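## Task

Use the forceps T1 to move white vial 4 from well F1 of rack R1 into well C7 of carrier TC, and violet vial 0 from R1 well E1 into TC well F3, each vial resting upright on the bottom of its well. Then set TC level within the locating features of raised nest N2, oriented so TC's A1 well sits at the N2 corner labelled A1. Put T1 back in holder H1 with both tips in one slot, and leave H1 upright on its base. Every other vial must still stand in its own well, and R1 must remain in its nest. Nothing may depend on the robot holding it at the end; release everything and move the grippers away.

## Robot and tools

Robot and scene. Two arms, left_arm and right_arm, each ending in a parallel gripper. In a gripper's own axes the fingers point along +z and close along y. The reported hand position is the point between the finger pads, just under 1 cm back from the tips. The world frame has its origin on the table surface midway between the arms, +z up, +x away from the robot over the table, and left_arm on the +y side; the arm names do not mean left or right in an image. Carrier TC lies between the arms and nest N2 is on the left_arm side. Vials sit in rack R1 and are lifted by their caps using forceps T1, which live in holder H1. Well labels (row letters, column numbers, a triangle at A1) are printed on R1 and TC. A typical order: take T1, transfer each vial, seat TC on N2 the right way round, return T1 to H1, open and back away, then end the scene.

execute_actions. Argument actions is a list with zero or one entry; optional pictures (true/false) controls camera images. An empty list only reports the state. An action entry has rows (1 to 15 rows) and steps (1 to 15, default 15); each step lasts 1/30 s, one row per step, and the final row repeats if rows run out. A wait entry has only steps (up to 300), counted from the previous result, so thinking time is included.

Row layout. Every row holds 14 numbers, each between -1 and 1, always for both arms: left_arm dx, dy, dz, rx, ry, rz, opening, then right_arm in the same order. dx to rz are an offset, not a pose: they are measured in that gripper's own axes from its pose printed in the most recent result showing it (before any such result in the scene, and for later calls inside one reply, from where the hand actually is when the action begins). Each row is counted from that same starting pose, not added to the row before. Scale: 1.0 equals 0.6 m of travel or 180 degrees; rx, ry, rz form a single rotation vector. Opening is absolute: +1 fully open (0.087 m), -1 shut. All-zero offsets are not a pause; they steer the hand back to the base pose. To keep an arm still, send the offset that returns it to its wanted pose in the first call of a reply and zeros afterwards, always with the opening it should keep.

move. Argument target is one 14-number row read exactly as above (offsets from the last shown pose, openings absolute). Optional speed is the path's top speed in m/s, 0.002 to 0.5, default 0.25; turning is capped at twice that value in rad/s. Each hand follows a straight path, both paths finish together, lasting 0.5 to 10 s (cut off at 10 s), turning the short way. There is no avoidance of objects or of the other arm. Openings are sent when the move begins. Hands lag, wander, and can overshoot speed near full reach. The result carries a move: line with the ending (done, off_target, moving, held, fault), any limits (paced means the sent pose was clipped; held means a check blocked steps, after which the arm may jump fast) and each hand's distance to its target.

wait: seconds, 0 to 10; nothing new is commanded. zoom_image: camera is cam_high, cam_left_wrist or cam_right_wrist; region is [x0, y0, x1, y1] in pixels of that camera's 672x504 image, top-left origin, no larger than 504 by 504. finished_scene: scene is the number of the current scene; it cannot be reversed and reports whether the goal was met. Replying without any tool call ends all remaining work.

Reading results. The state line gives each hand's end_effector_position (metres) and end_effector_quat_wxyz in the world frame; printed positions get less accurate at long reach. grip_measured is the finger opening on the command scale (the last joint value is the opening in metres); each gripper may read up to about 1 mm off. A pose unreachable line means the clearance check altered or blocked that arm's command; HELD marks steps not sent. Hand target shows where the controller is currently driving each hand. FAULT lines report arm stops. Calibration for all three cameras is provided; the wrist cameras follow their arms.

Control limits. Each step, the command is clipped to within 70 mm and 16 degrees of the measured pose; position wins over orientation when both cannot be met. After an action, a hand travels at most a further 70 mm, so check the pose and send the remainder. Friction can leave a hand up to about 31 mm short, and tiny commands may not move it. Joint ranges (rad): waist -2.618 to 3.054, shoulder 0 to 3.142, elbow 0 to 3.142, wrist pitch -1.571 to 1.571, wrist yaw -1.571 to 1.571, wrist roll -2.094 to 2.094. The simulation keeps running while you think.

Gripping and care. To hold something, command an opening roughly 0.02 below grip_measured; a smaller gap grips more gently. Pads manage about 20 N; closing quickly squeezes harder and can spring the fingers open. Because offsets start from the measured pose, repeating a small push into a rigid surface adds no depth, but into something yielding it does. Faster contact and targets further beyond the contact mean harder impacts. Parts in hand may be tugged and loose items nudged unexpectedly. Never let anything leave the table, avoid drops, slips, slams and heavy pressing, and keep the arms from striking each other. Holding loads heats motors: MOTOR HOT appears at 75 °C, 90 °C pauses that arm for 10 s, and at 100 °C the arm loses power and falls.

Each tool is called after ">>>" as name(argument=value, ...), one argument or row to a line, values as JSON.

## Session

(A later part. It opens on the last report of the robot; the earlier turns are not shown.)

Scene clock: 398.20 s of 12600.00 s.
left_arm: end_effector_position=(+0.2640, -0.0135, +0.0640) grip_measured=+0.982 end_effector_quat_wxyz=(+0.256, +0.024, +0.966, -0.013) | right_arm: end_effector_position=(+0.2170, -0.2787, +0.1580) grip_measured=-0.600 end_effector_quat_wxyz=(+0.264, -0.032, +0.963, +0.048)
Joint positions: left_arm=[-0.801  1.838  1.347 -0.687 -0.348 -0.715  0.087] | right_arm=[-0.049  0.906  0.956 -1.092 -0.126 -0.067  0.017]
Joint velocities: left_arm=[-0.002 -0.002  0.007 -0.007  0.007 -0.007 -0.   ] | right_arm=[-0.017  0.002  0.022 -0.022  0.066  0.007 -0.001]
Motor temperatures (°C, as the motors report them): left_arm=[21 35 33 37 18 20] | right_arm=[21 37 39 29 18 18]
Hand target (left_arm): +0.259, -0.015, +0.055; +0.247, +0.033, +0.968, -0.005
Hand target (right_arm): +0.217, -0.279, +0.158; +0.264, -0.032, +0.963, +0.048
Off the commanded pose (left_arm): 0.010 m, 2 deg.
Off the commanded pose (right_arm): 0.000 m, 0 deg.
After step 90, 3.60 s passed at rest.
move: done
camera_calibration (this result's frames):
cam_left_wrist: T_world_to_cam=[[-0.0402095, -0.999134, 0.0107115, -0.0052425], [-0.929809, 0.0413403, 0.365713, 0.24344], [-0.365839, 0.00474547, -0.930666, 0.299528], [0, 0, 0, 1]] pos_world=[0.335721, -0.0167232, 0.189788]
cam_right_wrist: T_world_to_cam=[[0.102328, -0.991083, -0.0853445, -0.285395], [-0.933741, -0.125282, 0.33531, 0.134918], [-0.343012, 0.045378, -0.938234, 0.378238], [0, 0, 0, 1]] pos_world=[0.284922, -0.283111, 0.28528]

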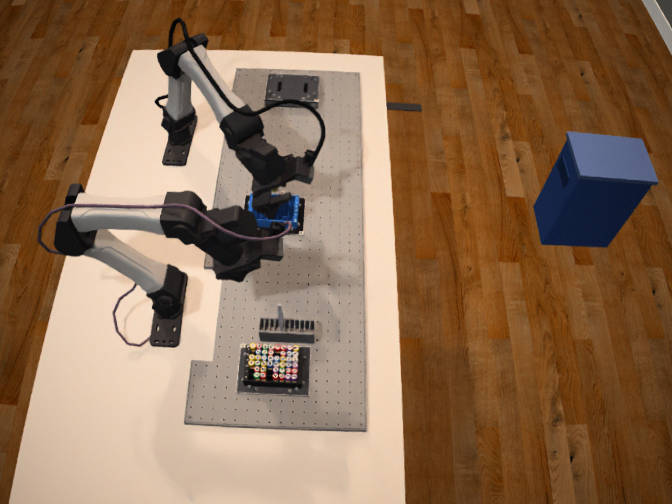

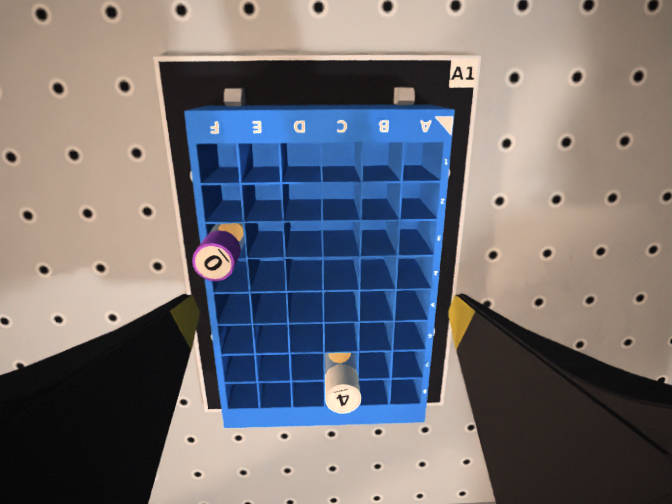

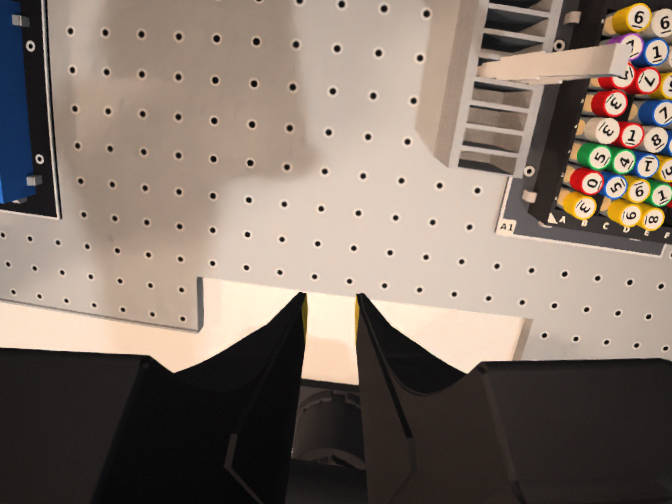

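>>> move(
  target=[0.021,0.003,0.03,-0.012,0.0135,0.007,1,0,0,0,0,0,0,-0.6],
  speed=0.015,
)

Scene clock: 419.37 s of 12600.00 s.
left_arm: end_effector_position=(+0.2623, -0.0119, +0.0488) grip_measured=+0.982 end_effector_quat_wxyz=(+0.242, +0.028, +0.970, +0.001) | right_arm: end_effector_position=(+0.2170, -0.2787, +0.1580) grip_measured=-0.600 end_effector_quat_wxyz=(+0.264, -0.032, +0.963, +0.048)
Joint positions: left_arm=[-0.801  1.878  1.347 -0.687 -0.347 -0.715  0.087] | right_arm=[-0.049  0.906  0.956 -1.092 -0.126 -0.067  0.017]
Joint velocities: left_arm=[-0.012 -0.002  0.007 -0.037  0.007  0.051  0.001] | right_arm=[-0.002 -0.032  0.007 -0.022  0.007 -0.037 -0.   ]
Motor temperatures (°C, as the motors report them): left_arm=[21 35 33 36 18 20] | right_arm=[21 34 39 29 18 18]
Hand target (left_arm): +0.262, -0.012, +0.042; +0.236, +0.030, +0.971, +0.008
Hand target (right_arm): +0.217, -0.279, +0.158; +0.264, -0.032, +0.963, +0.048
Off the commanded pose (left_arm): 0.007 m, 1 deg.
Off the commanded pose (right_arm): 0.000 m, 0 deg.
After step 90, 15.90 s passed at rest.
move: done
camera_calibration (this result's frames):
cam_left_wrist: T_world_to_cam=[[-0.040578, -0.999025, -0.0173642, -0.0020796], [-0.919408, 0.0305287, 0.392119, 0.243273], [-0.391207, 0.0318762, -0.919751, 0.291225], [0, 0, 0, 1]] pos_world=[0.337511, -0.0187875, 0.172426]
cam_right_wrist: T_world_to_cam=[[0.102328, -0.991083, -0.0853445, -0.285395], [-0.933741, -0.125282, 0.33531, 0.134918], [-0.343012, 0.045378, -0.938234, 0.378238], [0, 0, 0, 1]] pos_world=[0.284922, -0.283111, 0.28528]

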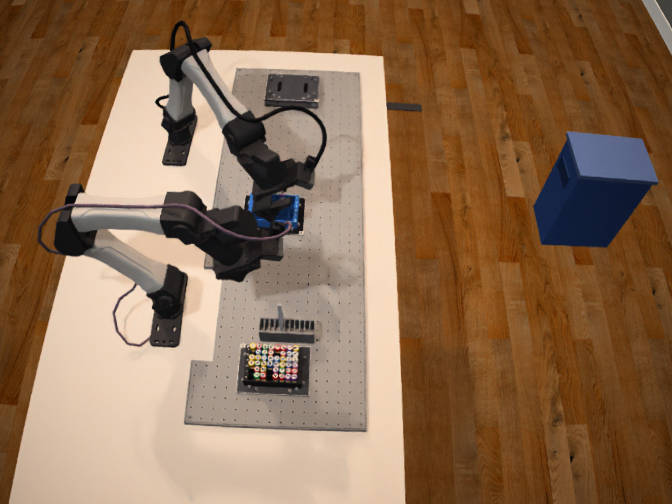

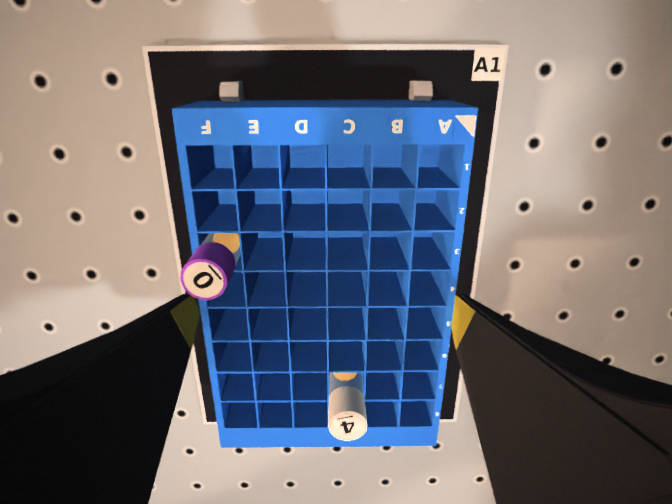

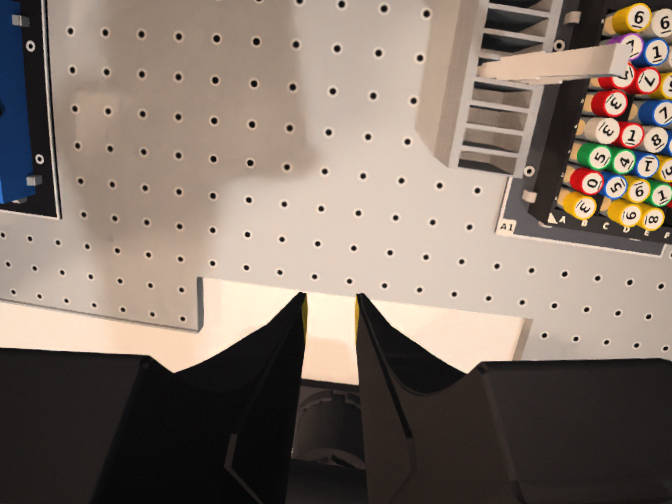

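Continue with a little outward wrist bias.

>>> move(
  target=[0.0125,-0.001,0.027,-0.007,0.008,0.004,1,0,0,0,0,0,0,-0.6],
  speed=0.015,
)

Scene clock: 425.80 s of 12600.00 s.
left_arm: end_effector_position=(+0.2620, -0.0119, +0.0379) grip_measured=+0.982 end_effector_quat_wxyz=(+0.234, +0.030, +0.972, +0.008) | right_arm: end_effector_position=(+0.2170, -0.2787, +0.1580) grip_measured=-0.600 end_effector_quat_wxyz=(+0.264, -0.032, +0.963, +0.048)
Joint positions: left_arm=[-0.801  1.908  1.347 -0.68  -0.346 -0.715  0.087] | right_arm=[-0.049  0.906  0.956 -1.092 -0.126 -0.067  0.017]
Joint velocities: left_arm=[-0.017  0.022  0.012 -0.066  0.066 -0.051 -0.   ] | right_arm=[ 0.002 -0.012  0.007 -0.022 -0.022 -0.051  0.   ]
Motor temperatures (°C, as the motors report them): left_arm=[21 35 33 35 18 20] | right_arm=[21 34 39 29 18 18]
Hand target (left_arm): +0.263, -0.012, +0.031; +0.230, +0.031, +0.973, +0.013
Hand target (right_arm): +0.217, -0.279, +0.158; +0.264, -0.032, +0.963, +0.048
Off the commanded pose (left_arm): 0.007 m, 1 deg.
Off the commanded pose (right_arm): 0.000 m, 0 deg.
After step 90, 2.03 s passed at rest.
move: done
camera_calibration (this result's frames):
cam_left_wrist: T_world_to_cam=[[-0.041482, -0.998623, -0.0321246, -0.00150807], [-0.913031, 0.0248295, 0.407134, 0.244923], [-0.405776, 0.0462195, -0.912803, 0.284816], [0, 0, 0, 1]] pos_world=[0.339131, -0.0207514, 0.160216]
cam_right_wrist: T_world_to_cam=[[0.102328, -0.991083, -0.0853445, -0.285395], [-0.933741, -0.125282, 0.33531, 0.134918], [-0.343012, 0.045378, -0.938234, 0.378238], [0, 0, 0, 1]] pos_world=[0.284922, -0.283111, 0.28528]

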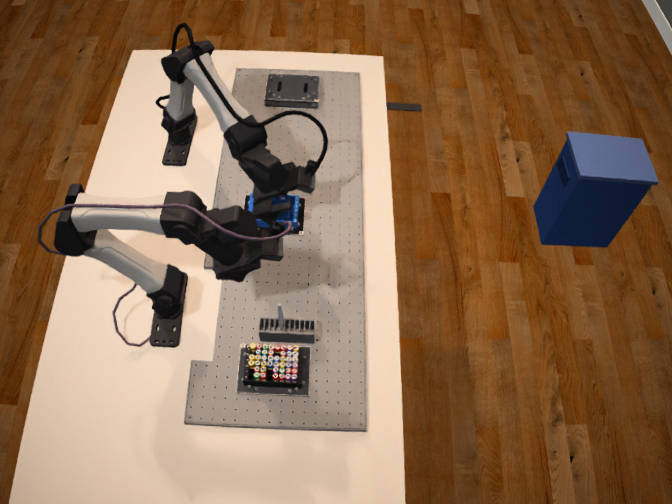

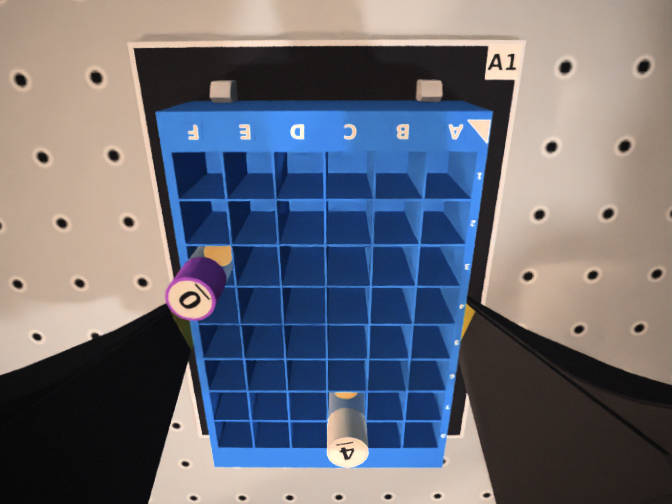

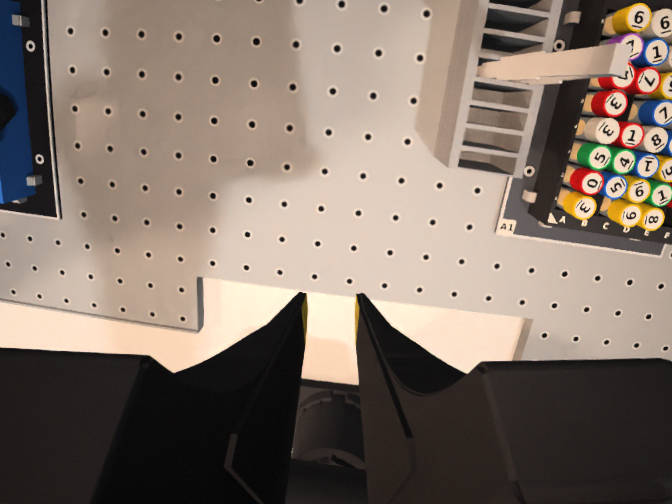

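>>> move(
  target=[0,0,0,0,0,0,0.9,0,0,0,0,0,0,-0.6],
)

>>> move(
  target=[-0.068,0.004,-0.134,0,0,0,0.9,0,0,0,0,0,0,-0.6],
  speed=0.05,
)

Scene clock: 431.20 s of 12600.00 s.
left_arm: end_effector_position=(+0.2621, -0.0127, +0.0379) grip_measured=+0.926 end_effector_quat_wxyz=(+0.234, +0.029, +0.972, +0.006) | right_arm: end_effector_position=(+0.2170, -0.2787, +0.1580) grip_measured=-0.600 end_effector_quat_wxyz=(+0.264, -0.032, +0.963, +0.048)
Joint positions: left_arm=[-0.801  1.908  1.347 -0.677 -0.344 -0.716  0.084] | right_arm=[-0.049  0.906  0.956 -1.092 -0.126 -0.067  0.017]
Joint velocities: left_arm=[-0.012  0.002 -0.002 -0.022 -0.037  0.007  0.002] | right_arm=[ 0.002  0.002  0.007 -0.022 -0.022 -0.139 -0.   ]
Motor temperatures (°C, as the motors report them): left_arm=[21 35 33 35 18 20] | right_arm=[21 33 39 29 18 18]
Hand target (left_arm): +0.262, -0.012, +0.038; +0.234, +0.030, +0.972, +0.008
Hand target (right_arm): +0.217, -0.279, +0.158; +0.264, -0.032, +0.963, +0.048
Off the commanded pose (left_arm): 0.001 m, 0 deg.
Off the commanded pose (right_arm): 0.000 m, 0 deg.
After step 90, 1.70 s passed at rest.
move: done
camera_calibration (this result's frames):
cam_left_wrist: T_world_to_cam=[[-0.0412102, -0.998745, -0.0284554, -0.00246368], [-0.913011, 0.0260738, 0.407102, 0.245023], [-0.405849, 0.0427569, -0.912939, 0.284909], [0, 0, 0, 1]] pos_world=[0.339237, -0.0210311, 0.160285]
cam_right_wrist: T_world_to_cam=[[0.102328, -0.991083, -0.0853445, -0.285395], [-0.933741, -0.125282, 0.33531, 0.134918], [-0.343012, 0.045378, -0.938234, 0.378238], [0, 0, 0, 1]] pos_world=[0.284922, -0.283111, 0.28528]

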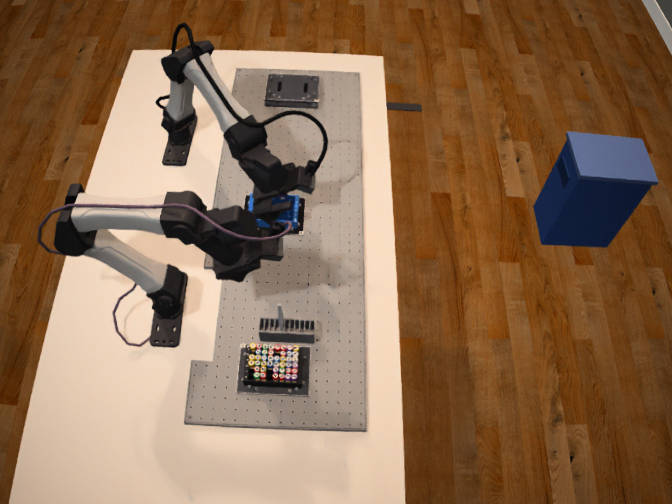

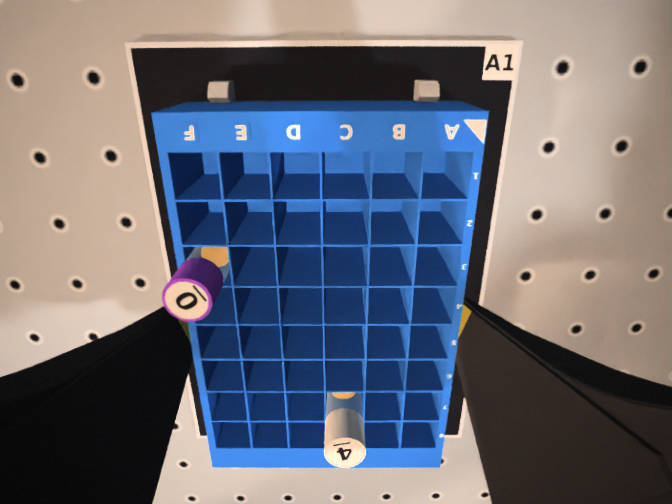

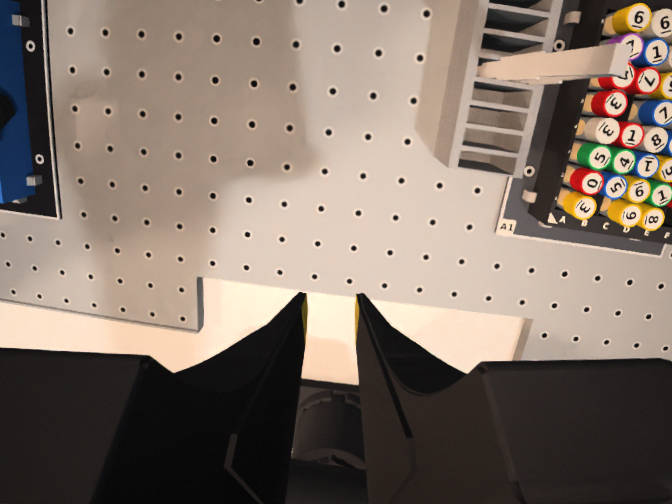

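Scene clock: 433.50 s of 12600.00 s.
left_arm: end_effector_position=(+0.2606, -0.0117, +0.1149) grip_measured=+0.926 end_effector_quat_wxyz=(+0.225, +0.031, +0.974, +0.014) | right_arm: end_effector_position=(+0.2170, -0.2787, +0.1580) grip_measured=-0.600 end_effector_quat_wxyz=(+0.264, -0.032, +0.963, +0.048)
Joint positions: left_arm=[-0.801  1.874  1.617 -1.007 -0.341 -0.717  0.084] | right_arm=[-0.049  0.906  0.956 -1.092 -0.126 -0.067  0.017]
Joint velocities: left_arm=[-0.017  0.002  0.012 -0.007 -0.051 -0.022 -0.001] | right_arm=[-0.017  0.002 -0.002 -0.037  0.051  0.037 -0.001]
Motor temperatures (°C, as the motors report them): left_arm=[21 36 33 35 18 20] | right_arm=[21 33 39 29 18 18]
Hand target (left_arm): +0.263, -0.012, +0.128; +0.234, +0.029, +0.972, +0.006
Hand target (right_arm): +0.217, -0.279, +0.158; +0.264, -0.032, +0.963, +0.048
Off the commanded pose (left_arm): 0.013 m, 1 deg.
Off the commanded pose (right_arm): 0.000 m, 0 deg.
move: off_target (left_arm)
camera_calibration (this result's frames):
cam_left_wrist: T_world_to_cam=[[-0.042381, -0.998125, -0.044159, 0.00273096], [-0.905298, 0.0196666, 0.424322, 0.208236], [-0.422658, 0.0579603, -0.904434, 0.358081], [0, 0, 0, 1]] pos_world=[0.339977, -0.0221239, 0.235622]
cam_right_wrist: T_world_to_cam=[[0.102328, -0.991083, -0.0853445, -0.285395], [-0.933741, -0.125282, 0.33531, 0.134918], [-0.343012, 0.045378, -0.938234, 0.378238], [0, 0, 0, 1]] pos_world=[0.284922, -0.283111, 0.28528]

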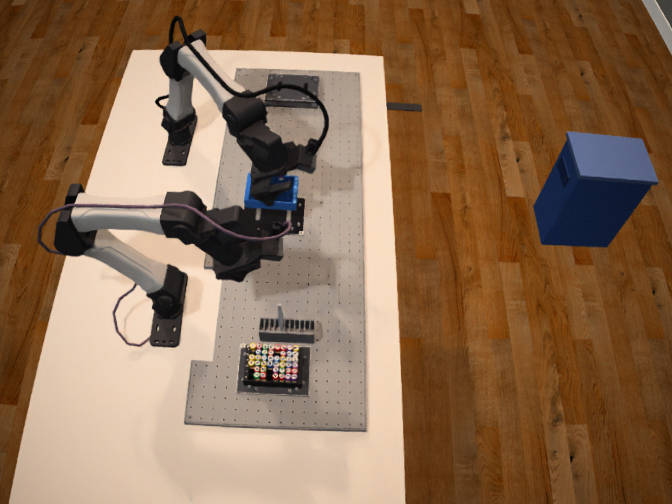

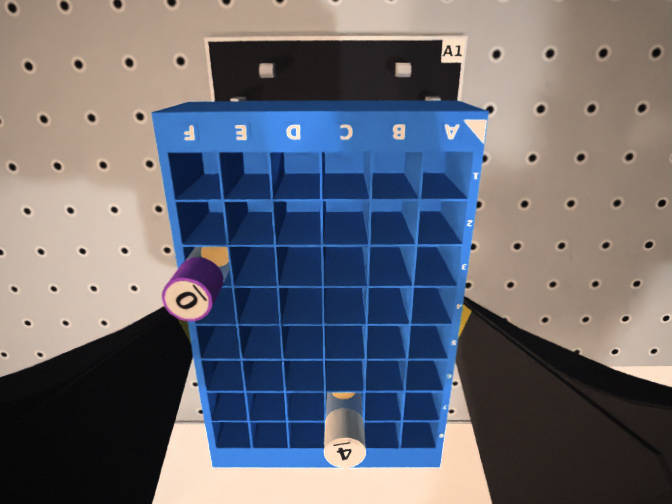

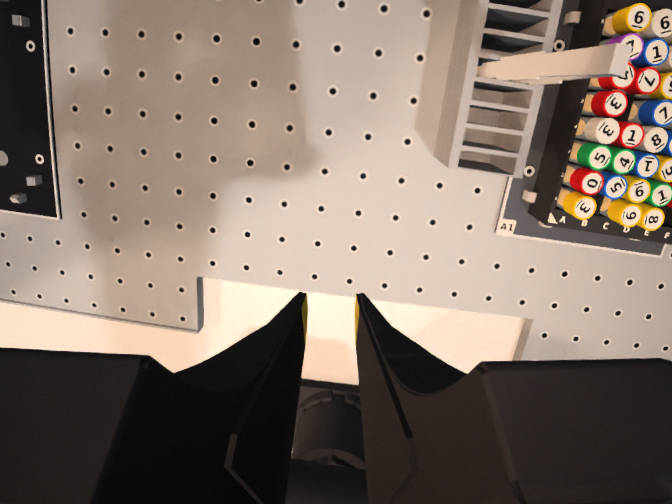

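>>> move(
  target=[0,0.772,0.036,0,-0.012,0,0.9,0,0,0,0,0,0,-0.6],
  speed=0.13,
)

Scene clock: 442.60 s of 12600.00 s.
left_arm: end_effector_position=(+0.2841, +0.4485, +0.1022) grip_measured=+0.926 end_effector_quat_wxyz=(+0.234, +0.028, +0.972, +0.013) | right_arm: end_effector_position=(+0.2170, -0.2787, +0.1580) grip_measured=-0.600 end_effector_quat_wxyz=(+0.264, -0.032, +0.963, +0.048)
Joint positions: left_arm=[ 0.629  1.676  1.314 -0.801  0.247  0.602  0.084] | right_arm=[-0.049  0.906  0.956 -1.092 -0.126 -0.067  0.017]
Joint velocities: left_arm=[ 0.012 -0.017  0.002  0.007  0.037  0.037 -0.   ] | right_arm=[-0.017 -0.032  0.002  0.007 -0.037 -0.066  0.   ]
Motor temperatures (°C, as the motors report them): left_arm=[21 36 34 35 18 20] | right_arm=[21 33 39 29 18 18]
Hand target (left_arm): +0.287, +0.451, +0.105; +0.238, +0.030, +0.971, +0.010
Hand target (right_arm): +0.217, -0.279, +0.158; +0.264, -0.032, +0.963, +0.048
Off the commanded pose (left_arm): 0.017 m, 1 deg.
Off the commanded pose (right_arm): 0.000 m, 0 deg.
After step 90, 2.03 s passed at rest.
move: off_target (left_arm)
camera_calibration (this result's frames):
cam_left_wrist: T_world_to_cam=[[-0.035995, -0.998468, -0.0420222, 0.460616], [-0.912717, 0.0157202, 0.408289, 0.231325], [-0.407003, 0.0530508, -0.911885, 0.328337], [0, 0, 0, 1]] pos_world=[0.361348, 0.438855, 0.224314]
cam_right_wrist: T_world_to_cam=[[0.102328, -0.991083, -0.0853445, -0.285395], [-0.933741, -0.125282, 0.33531, 0.134918], [-0.343012, 0.045378, -0.938234, 0.378238], [0, 0, 0, 1]] pos_world=[0.284922, -0.283111, 0.28528]

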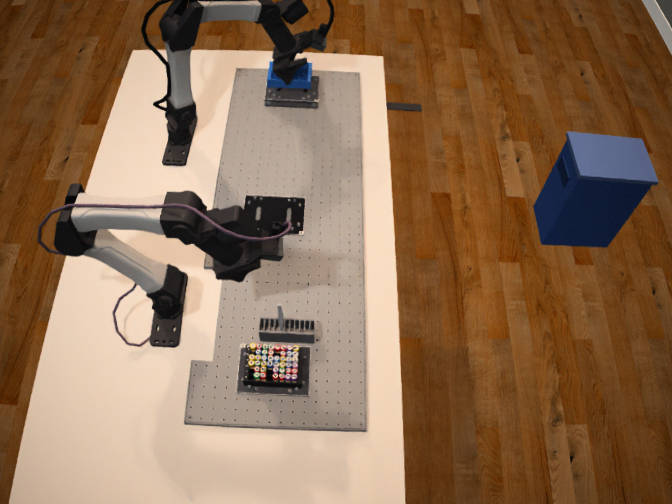

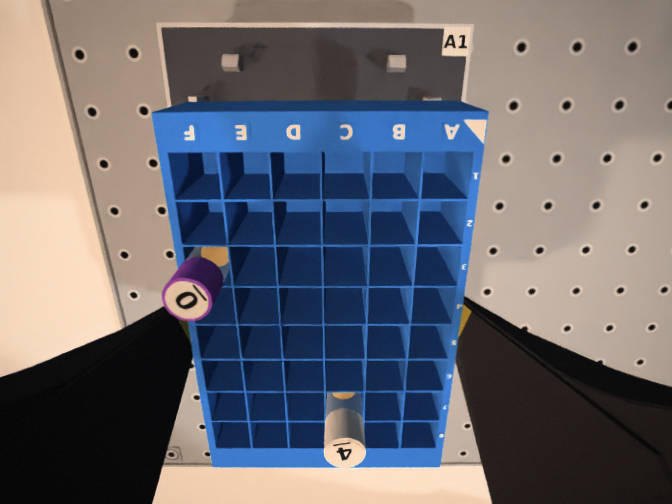

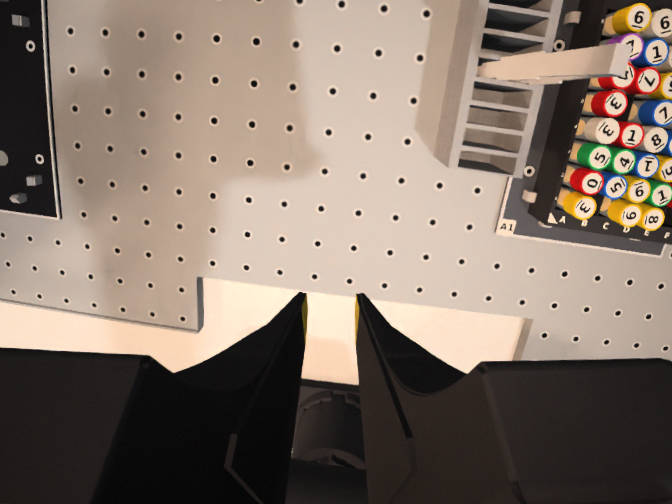

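>>> move(
  target=[0.009,0.0065,0.044,0,0,0,0.9,0,0,0,0,0,0,-0.6],
  speed=0.03,
)

Scene clock: 450.63 s of 12600.00 s.
left_arm: end_effector_position=(+0.2910, +0.4529, +0.0861) grip_measured=+0.926 end_effector_quat_wxyz=(+0.237, +0.030, +0.971, +0.015) | right_arm: end_effector_position=(+0.2170, -0.2787, +0.1580) grip_measured=-0.600 end_effector_quat_wxyz=(+0.264, -0.032, +0.963, +0.048)
Joint positions: left_arm=[ 0.629  1.71   1.286 -0.732  0.248  0.605  0.084] | right_arm=[-0.049  0.906  0.956 -1.092 -0.126 -0.067  0.017]
Joint velocities: left_arm=[ 0.007 -0.007 -0.017 -0.022 -0.051 -0.007 -0.002] | right_arm=[-0.012 -0.012  0.007 -0.051  0.007 -0.007 -0.001]
Motor temperatures (°C, as the motors report them): left_arm=[21 35 34 35 18 20] | right_arm=[21 32 39 29 18 18]
Hand target (left_arm): +0.291, +0.452, +0.077; +0.234, +0.028, +0.972, +0.013
Hand target (right_arm): +0.217, -0.279, +0.158; +0.264, -0.032, +0.963, +0.048
Off the commanded pose (left_arm): 0.010 m, 0 deg.
Off the commanded pose (right_arm): 0.000 m, 0 deg.
After step 90, 3.73 s passed at rest.
move: done
camera_calibration (this result's frames):
cam_left_wrist: T_world_to_cam=[[-0.038351, -0.998205, -0.0459966, 0.465538], [-0.915284, 0.0166198, 0.402466, 0.244971], [-0.400979, 0.0575349, -0.914279, 0.31266], [0, 0, 0, 1]] pos_world=[0.367442, 0.442642, 0.208679]
cam_right_wrist: T_world_to_cam=[[0.102328, -0.991083, -0.0853445, -0.285395], [-0.933741, -0.125282, 0.33531, 0.134918], [-0.343012, 0.045378, -0.938234, 0.378238], [0, 0, 0, 1]] pos_world=[0.284922, -0.283111, 0.28528]

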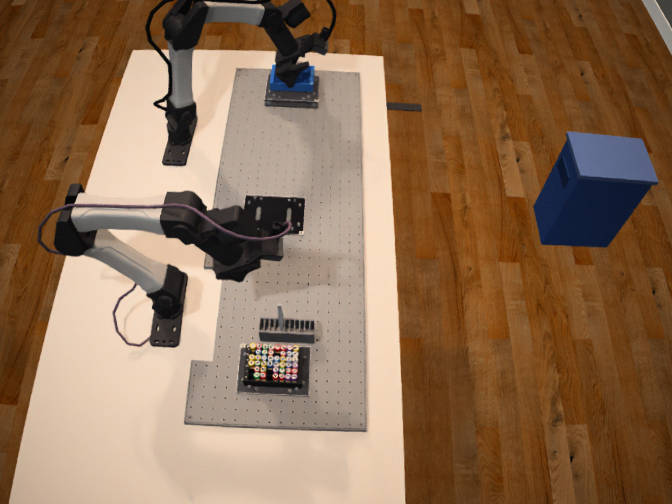

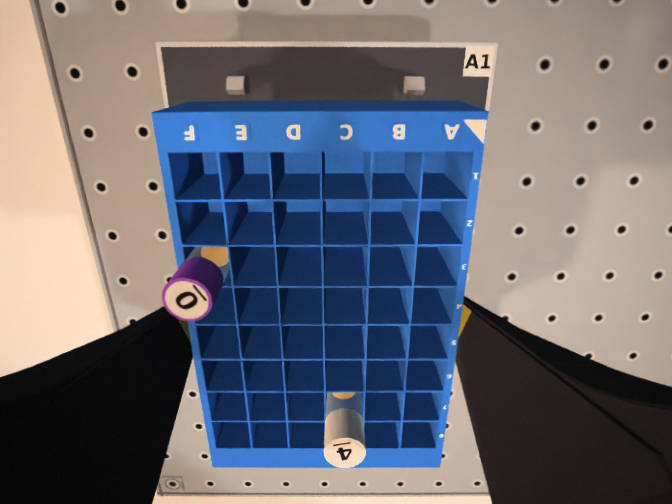

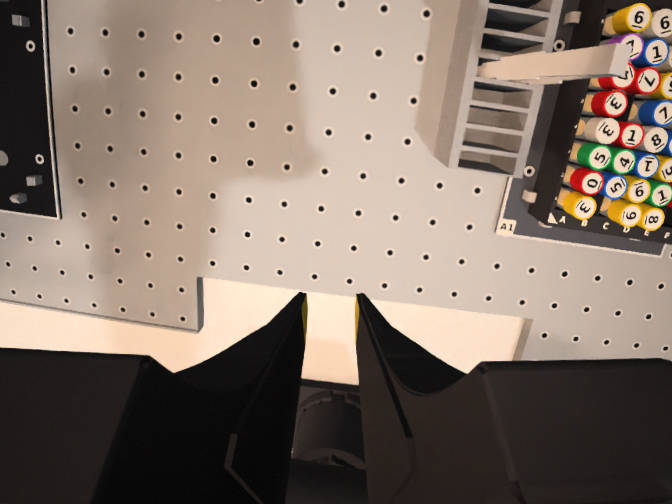

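Nearly aligned. Plain descent.

>>> move(
  target=[0.014,-0.001,0.027,0,0,0,0.9,0,0,0,0,0,0,-0.6],
  speed=0.02,
)

Scene clock: 455.93 s of 12600.00 s.
left_arm: end_effector_position=(+0.2905, +0.4526, +0.0778) grip_measured=+0.926 end_effector_quat_wxyz=(+0.239, +0.030, +0.970, +0.016) | right_arm: end_effector_position=(+0.2170, -0.2787, +0.1580) grip_measured=-0.600 end_effector_quat_wxyz=(+0.264, -0.032, +0.963, +0.048)
Joint positions: left_arm=[ 0.629  1.71   1.251 -0.692  0.248  0.605  0.084] | right_arm=[-0.049  0.906  0.956 -1.092 -0.126 -0.067  0.017]
Joint velocities: left_arm=[-0.012  0.007 -0.002  0.081 -0.051 -0.007  0.   ] | right_arm=[ 0.012 -0.002 -0.007 -0.007 -0.022  0.007  0.   ]
Motor temperatures (°C, as the motors report them): left_arm=[21 35 34 35 18 20] | right_arm=[21 32 39 29 18 18]
Hand target (left_arm): +0.291, +0.453, +0.068; +0.237, +0.030, +0.971, +0.015
Hand target (right_arm): +0.217, -0.279, +0.158; +0.264, -0.032, +0.963, +0.048
Off the commanded pose (left_arm): 0.010 m, 0 deg.
Off the commanded pose (right_arm): 0.000 m, 0 deg.
After step 90, 1.17 s passed at rest.
move: done
camera_calibration (this result's frames):
cam_left_wrist: T_world_to_cam=[[-0.0381561, -0.998073, -0.0489301, 0.464927], [-0.916929, 0.0155055, 0.398749, 0.249164], [-0.397222, 0.0600801, -0.915754, 0.302747], [0, 0, 0, 1]] pos_world=[0.366463, 0.441979, 0.200637]
cam_right_wrist: T_world_to_cam=[[0.102328, -0.991083, -0.0853445, -0.285395], [-0.933741, -0.125282, 0.33531, 0.134918], [-0.343012, 0.045378, -0.938234, 0.378238], [0, 0, 0, 1]] pos_world=[0.284922, -0.283111, 0.28528]

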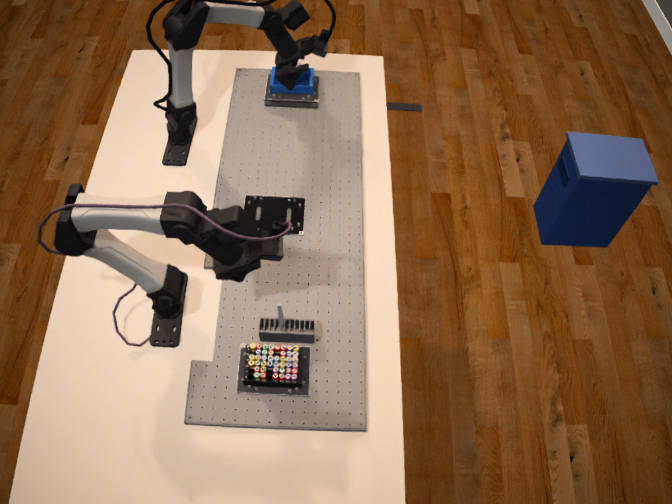

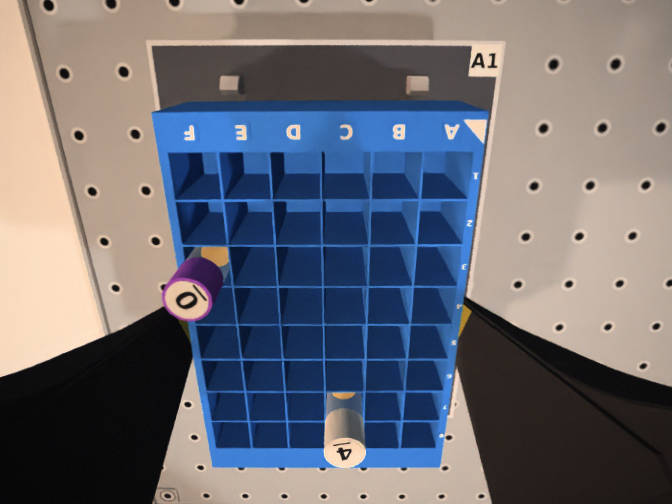

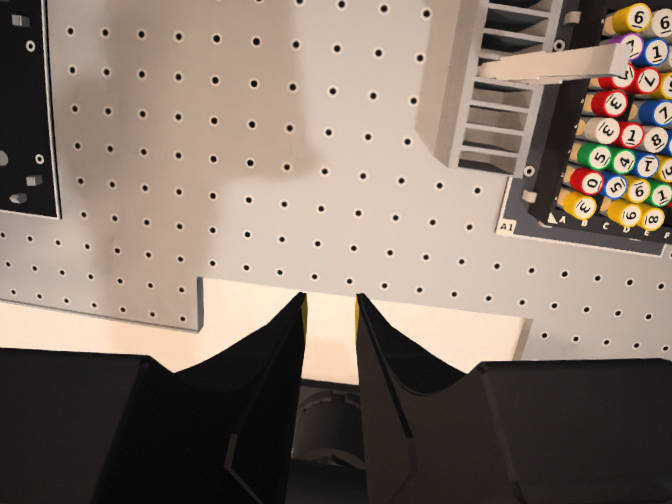

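>>> move(
  target=[0.004,0.004,0.021,0.0025,0.004,-0.0015,0.9,0,0,0,0,0,0,-0.6],
  speed=0.012,
)

Scene clock: 471.37 s of 12600.00 s.
left_arm: end_effector_position=(+0.2913, +0.4531, +0.0695) grip_measured=+0.926 end_effector_quat_wxyz=(+0.232, +0.029, +0.972, +0.012) | right_arm: end_effector_position=(+0.2170, -0.2787, +0.1580) grip_measured=-0.600 end_effector_quat_wxyz=(+0.264, -0.032, +0.963, +0.048)
Joint positions: left_arm=[ 0.629  1.735  1.251 -0.684  0.248  0.605  0.084] | right_arm=[-0.049  0.906  0.956 -1.092 -0.126 -0.067  0.017]
Joint velocities: left_arm=[-0.012  0.012 -0.007  0.022 -0.022  0.037 -0.001] | right_arm=[ 0.002 -0.002  0.002 -0.007  0.022  0.051  0.001]
Motor temperatures (°C, as the motors report them): left_arm=[21 34 33 35 18 20] | right_arm=[21 32 39 29 18 18]
Hand target (left_arm): +0.294, +0.455, +0.066; +0.233, +0.029, +0.972, +0.012
Hand target (right_arm): +0.217, -0.279, +0.158; +0.264, -0.032, +0.963, +0.048
Off the commanded pose (left_arm): 0.005 m, 0 deg.
Off the commanded pose (right_arm): 0.000 m, 0 deg.
After step 90, 11.13 s passed at rest.
move: done
camera_calibration (this result's frames):
cam_left_wrist: T_world_to_cam=[[-0.038767, -0.998487, -0.0389968, 0.464766], [-0.911301, 0.0193187, 0.411288, 0.248923], [-0.409912, 0.0514822, -0.910671, 0.302736], [0, 0, 0, 1]] pos_world=[0.368957, 0.443668, 0.191438]
cam_right_wrist: T_world_to_cam=[[0.102328, -0.991083, -0.0853445, -0.285395], [-0.933741, -0.125282, 0.33531, 0.134918], [-0.343012, 0.045378, -0.938234, 0.378238], [0, 0, 0, 1]] pos_world=[0.284922, -0.283111, 0.28528]

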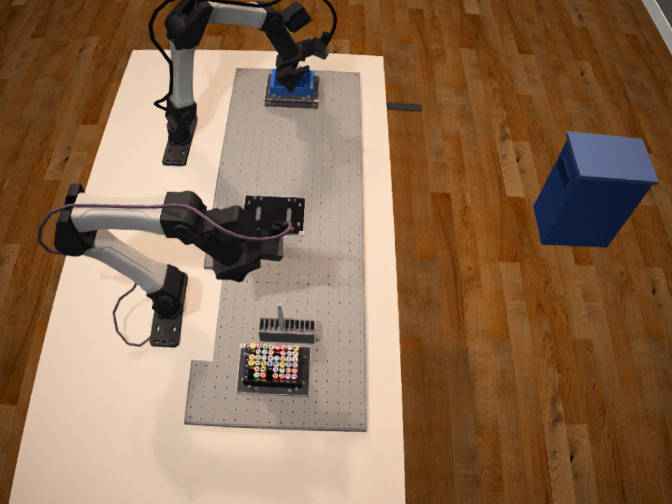

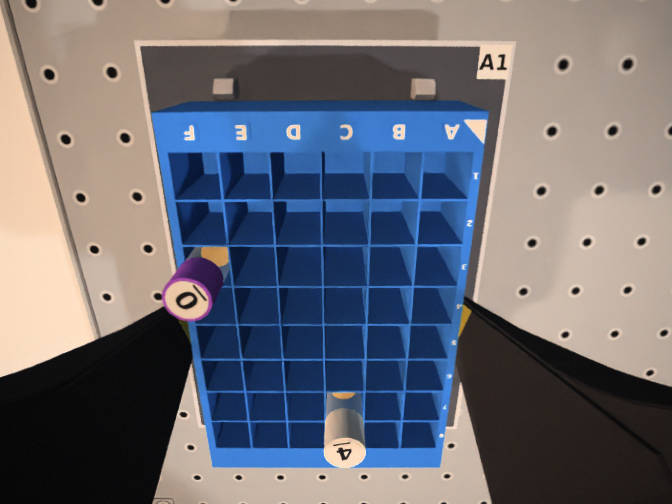

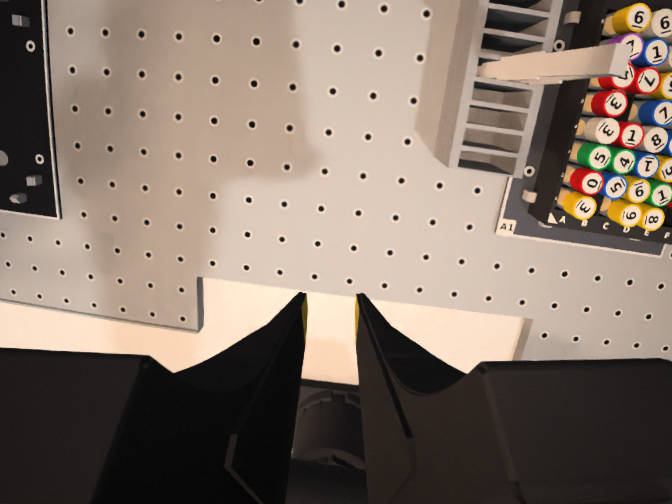

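>>> move(
  target=[0.004,0.003,0.019,0.0025,0.004,-0.0015,0.9,0,0,0,0,0,0,-0.6],
  speed=0.012,
)

>>> move(
  target=[0,0,0,0,0,0,1,0,0,0,0,0,0,-0.6],
)

Scene clock: 479.80 s of 12600.00 s.
left_arm: end_effector_position=(+0.2914, +0.4532, +0.0637) grip_measured=+0.926 end_effector_quat_wxyz=(+0.227, +0.028, +0.973, +0.008) | right_arm: end_effector_position=(+0.2170, -0.2787, +0.1580) grip_measured=-0.600 end_effector_quat_wxyz=(+0.264, -0.032, +0.963, +0.048)
Joint positions: left_arm=[ 0.629  1.752  1.251 -0.68   0.248  0.605  0.084] | right_arm=[-0.049  0.906  0.956 -1.092 -0.126 -0.067  0.017]
Joint velocities: left_arm=[-0.017 -0.007 -0.022 -0.095 -0.066 -0.022  0.   ] | right_arm=[ 0.017 -0.007 -0.012 -0.022  0.022  0.022  0.   ]
Motor temperatures (°C, as the motors report them): left_arm=[21 34 33 35 18 20] | right_arm=[21 31 39 29 18 18]
Hand target (left_arm): +0.294, +0.455, +0.058; +0.226, +0.028, +0.974, +0.007
Hand target (right_arm): +0.217, -0.279, +0.158; +0.264, -0.032, +0.963, +0.048
Off the commanded pose (left_arm): 0.006 m, 0 deg.
Off the commanded pose (right_arm): 0.000 m, 0 deg.
After step 90, 4.23 s passed at rest.
move: done
camera_calibration (this result's frames):
cam_left_wrist: T_world_to_cam=[[-0.0391544, -0.998749, -0.0310873, 0.464341], [-0.9067, 0.022436, 0.421179, 0.248033], [-0.419955, 0.0446779, -0.906444, 0.303201], [0, 0, 0, 1]] pos_world=[0.370403, 0.444649, 0.184804]
cam_right_wrist: T_world_to_cam=[[0.102328, -0.991083, -0.0853445, -0.285395], [-0.933741, -0.125282, 0.33531, 0.134918], [-0.343012, 0.045378, -0.938234, 0.378238], [0, 0, 0, 1]] pos_world=[0.284922, -0.283111, 0.28528]

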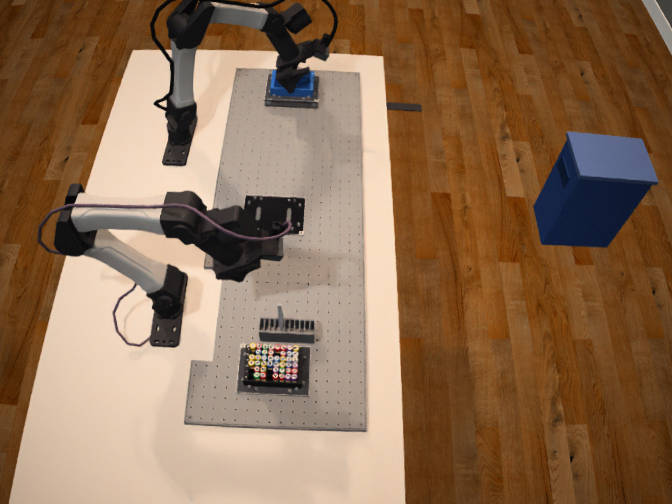

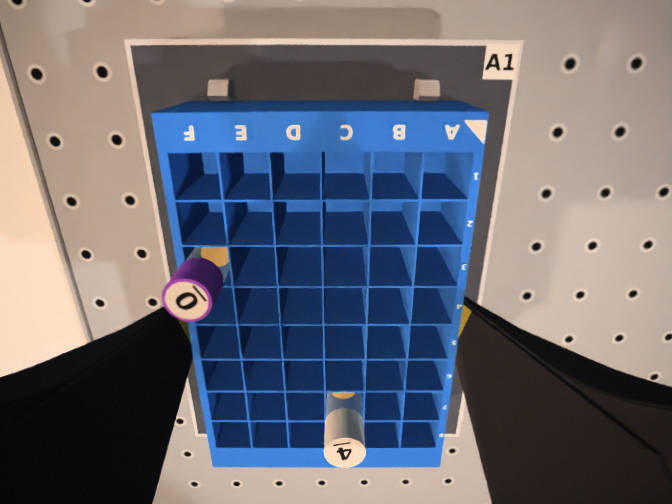

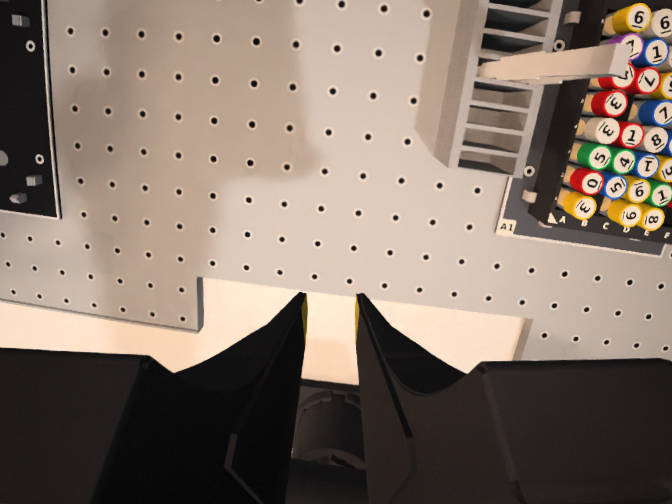

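Scene clock: 480.30 s of 12600.00 s.
left_arm: end_effector_position=(+0.2914, +0.4532, +0.0637) grip_measured=+0.982 end_effector_quat_wxyz=(+0.227, +0.028, +0.973, +0.008) | right_arm: end_effector_position=(+0.2170, -0.2787, +0.1580) grip_measured=-0.600 end_effector_quat_wxyz=(+0.264, -0.032, +0.963, +0.048)
Joint positions: left_arm=[ 0.629  1.752  1.251 -0.68   0.248  0.605  0.087] | right_arm=[-0.049  0.906  0.956 -1.092 -0.126 -0.067  0.017]
Joint velocities: left_arm=[-0.017 -0.007 -0.002  0.022 -0.007 -0.007 -0.   ] | right_arm=[-0.002 -0.007 -0.012 -0.022 -0.022 -0.066 -0.002]
Motor temperatures (°C, as the motors report them): left_arm=[21 34 33 35 18 20] | right_arm=[21 31 39 29 18 18]
Hand target (left_arm): +0.291, +0.453, +0.064; +0.227, +0.028, +0.973, +0.008
Hand target (right_arm): +0.217, -0.279, +0.158; +0.264, -0.032, +0.963, +0.048
Off the commanded pose (left_arm): 0.000 m, 0 deg.
Off the commanded pose (right_arm): 0.000 m, 0 deg.
move: done
camera_calibration (this result's frames):
cam_left_wrist: T_world_to_cam=[[-0.0391544, -0.998749, -0.0310873, 0.464341], [-0.9067, 0.022436, 0.421179, 0.248033], [-0.419955, 0.0446779, -0.906444, 0.303201], [0, 0, 0, 1]] pos_world=[0.370403, 0.444649, 0.184804]
cam_right_wrist: T_world_to_cam=[[0.102328, -0.991083, -0.0853445, -0.285395], [-0.933741, -0.125282, 0.33531, 0.134918], [-0.343012, 0.045378, -0.938234, 0.378238], [0, 0, 0, 1]] pos_world=[0.284922, -0.283111, 0.28528]

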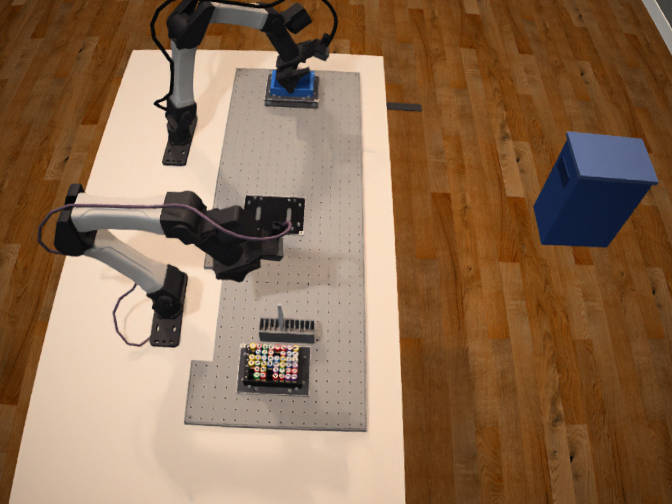

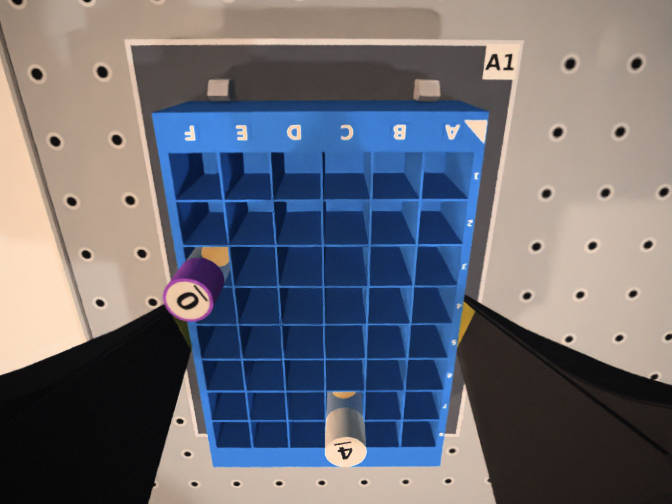

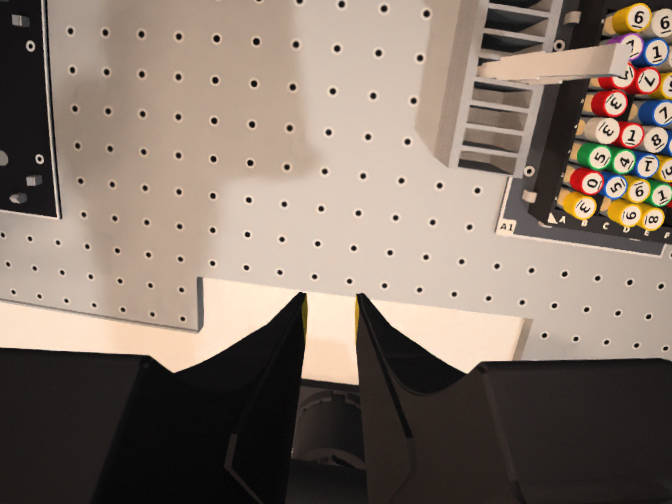

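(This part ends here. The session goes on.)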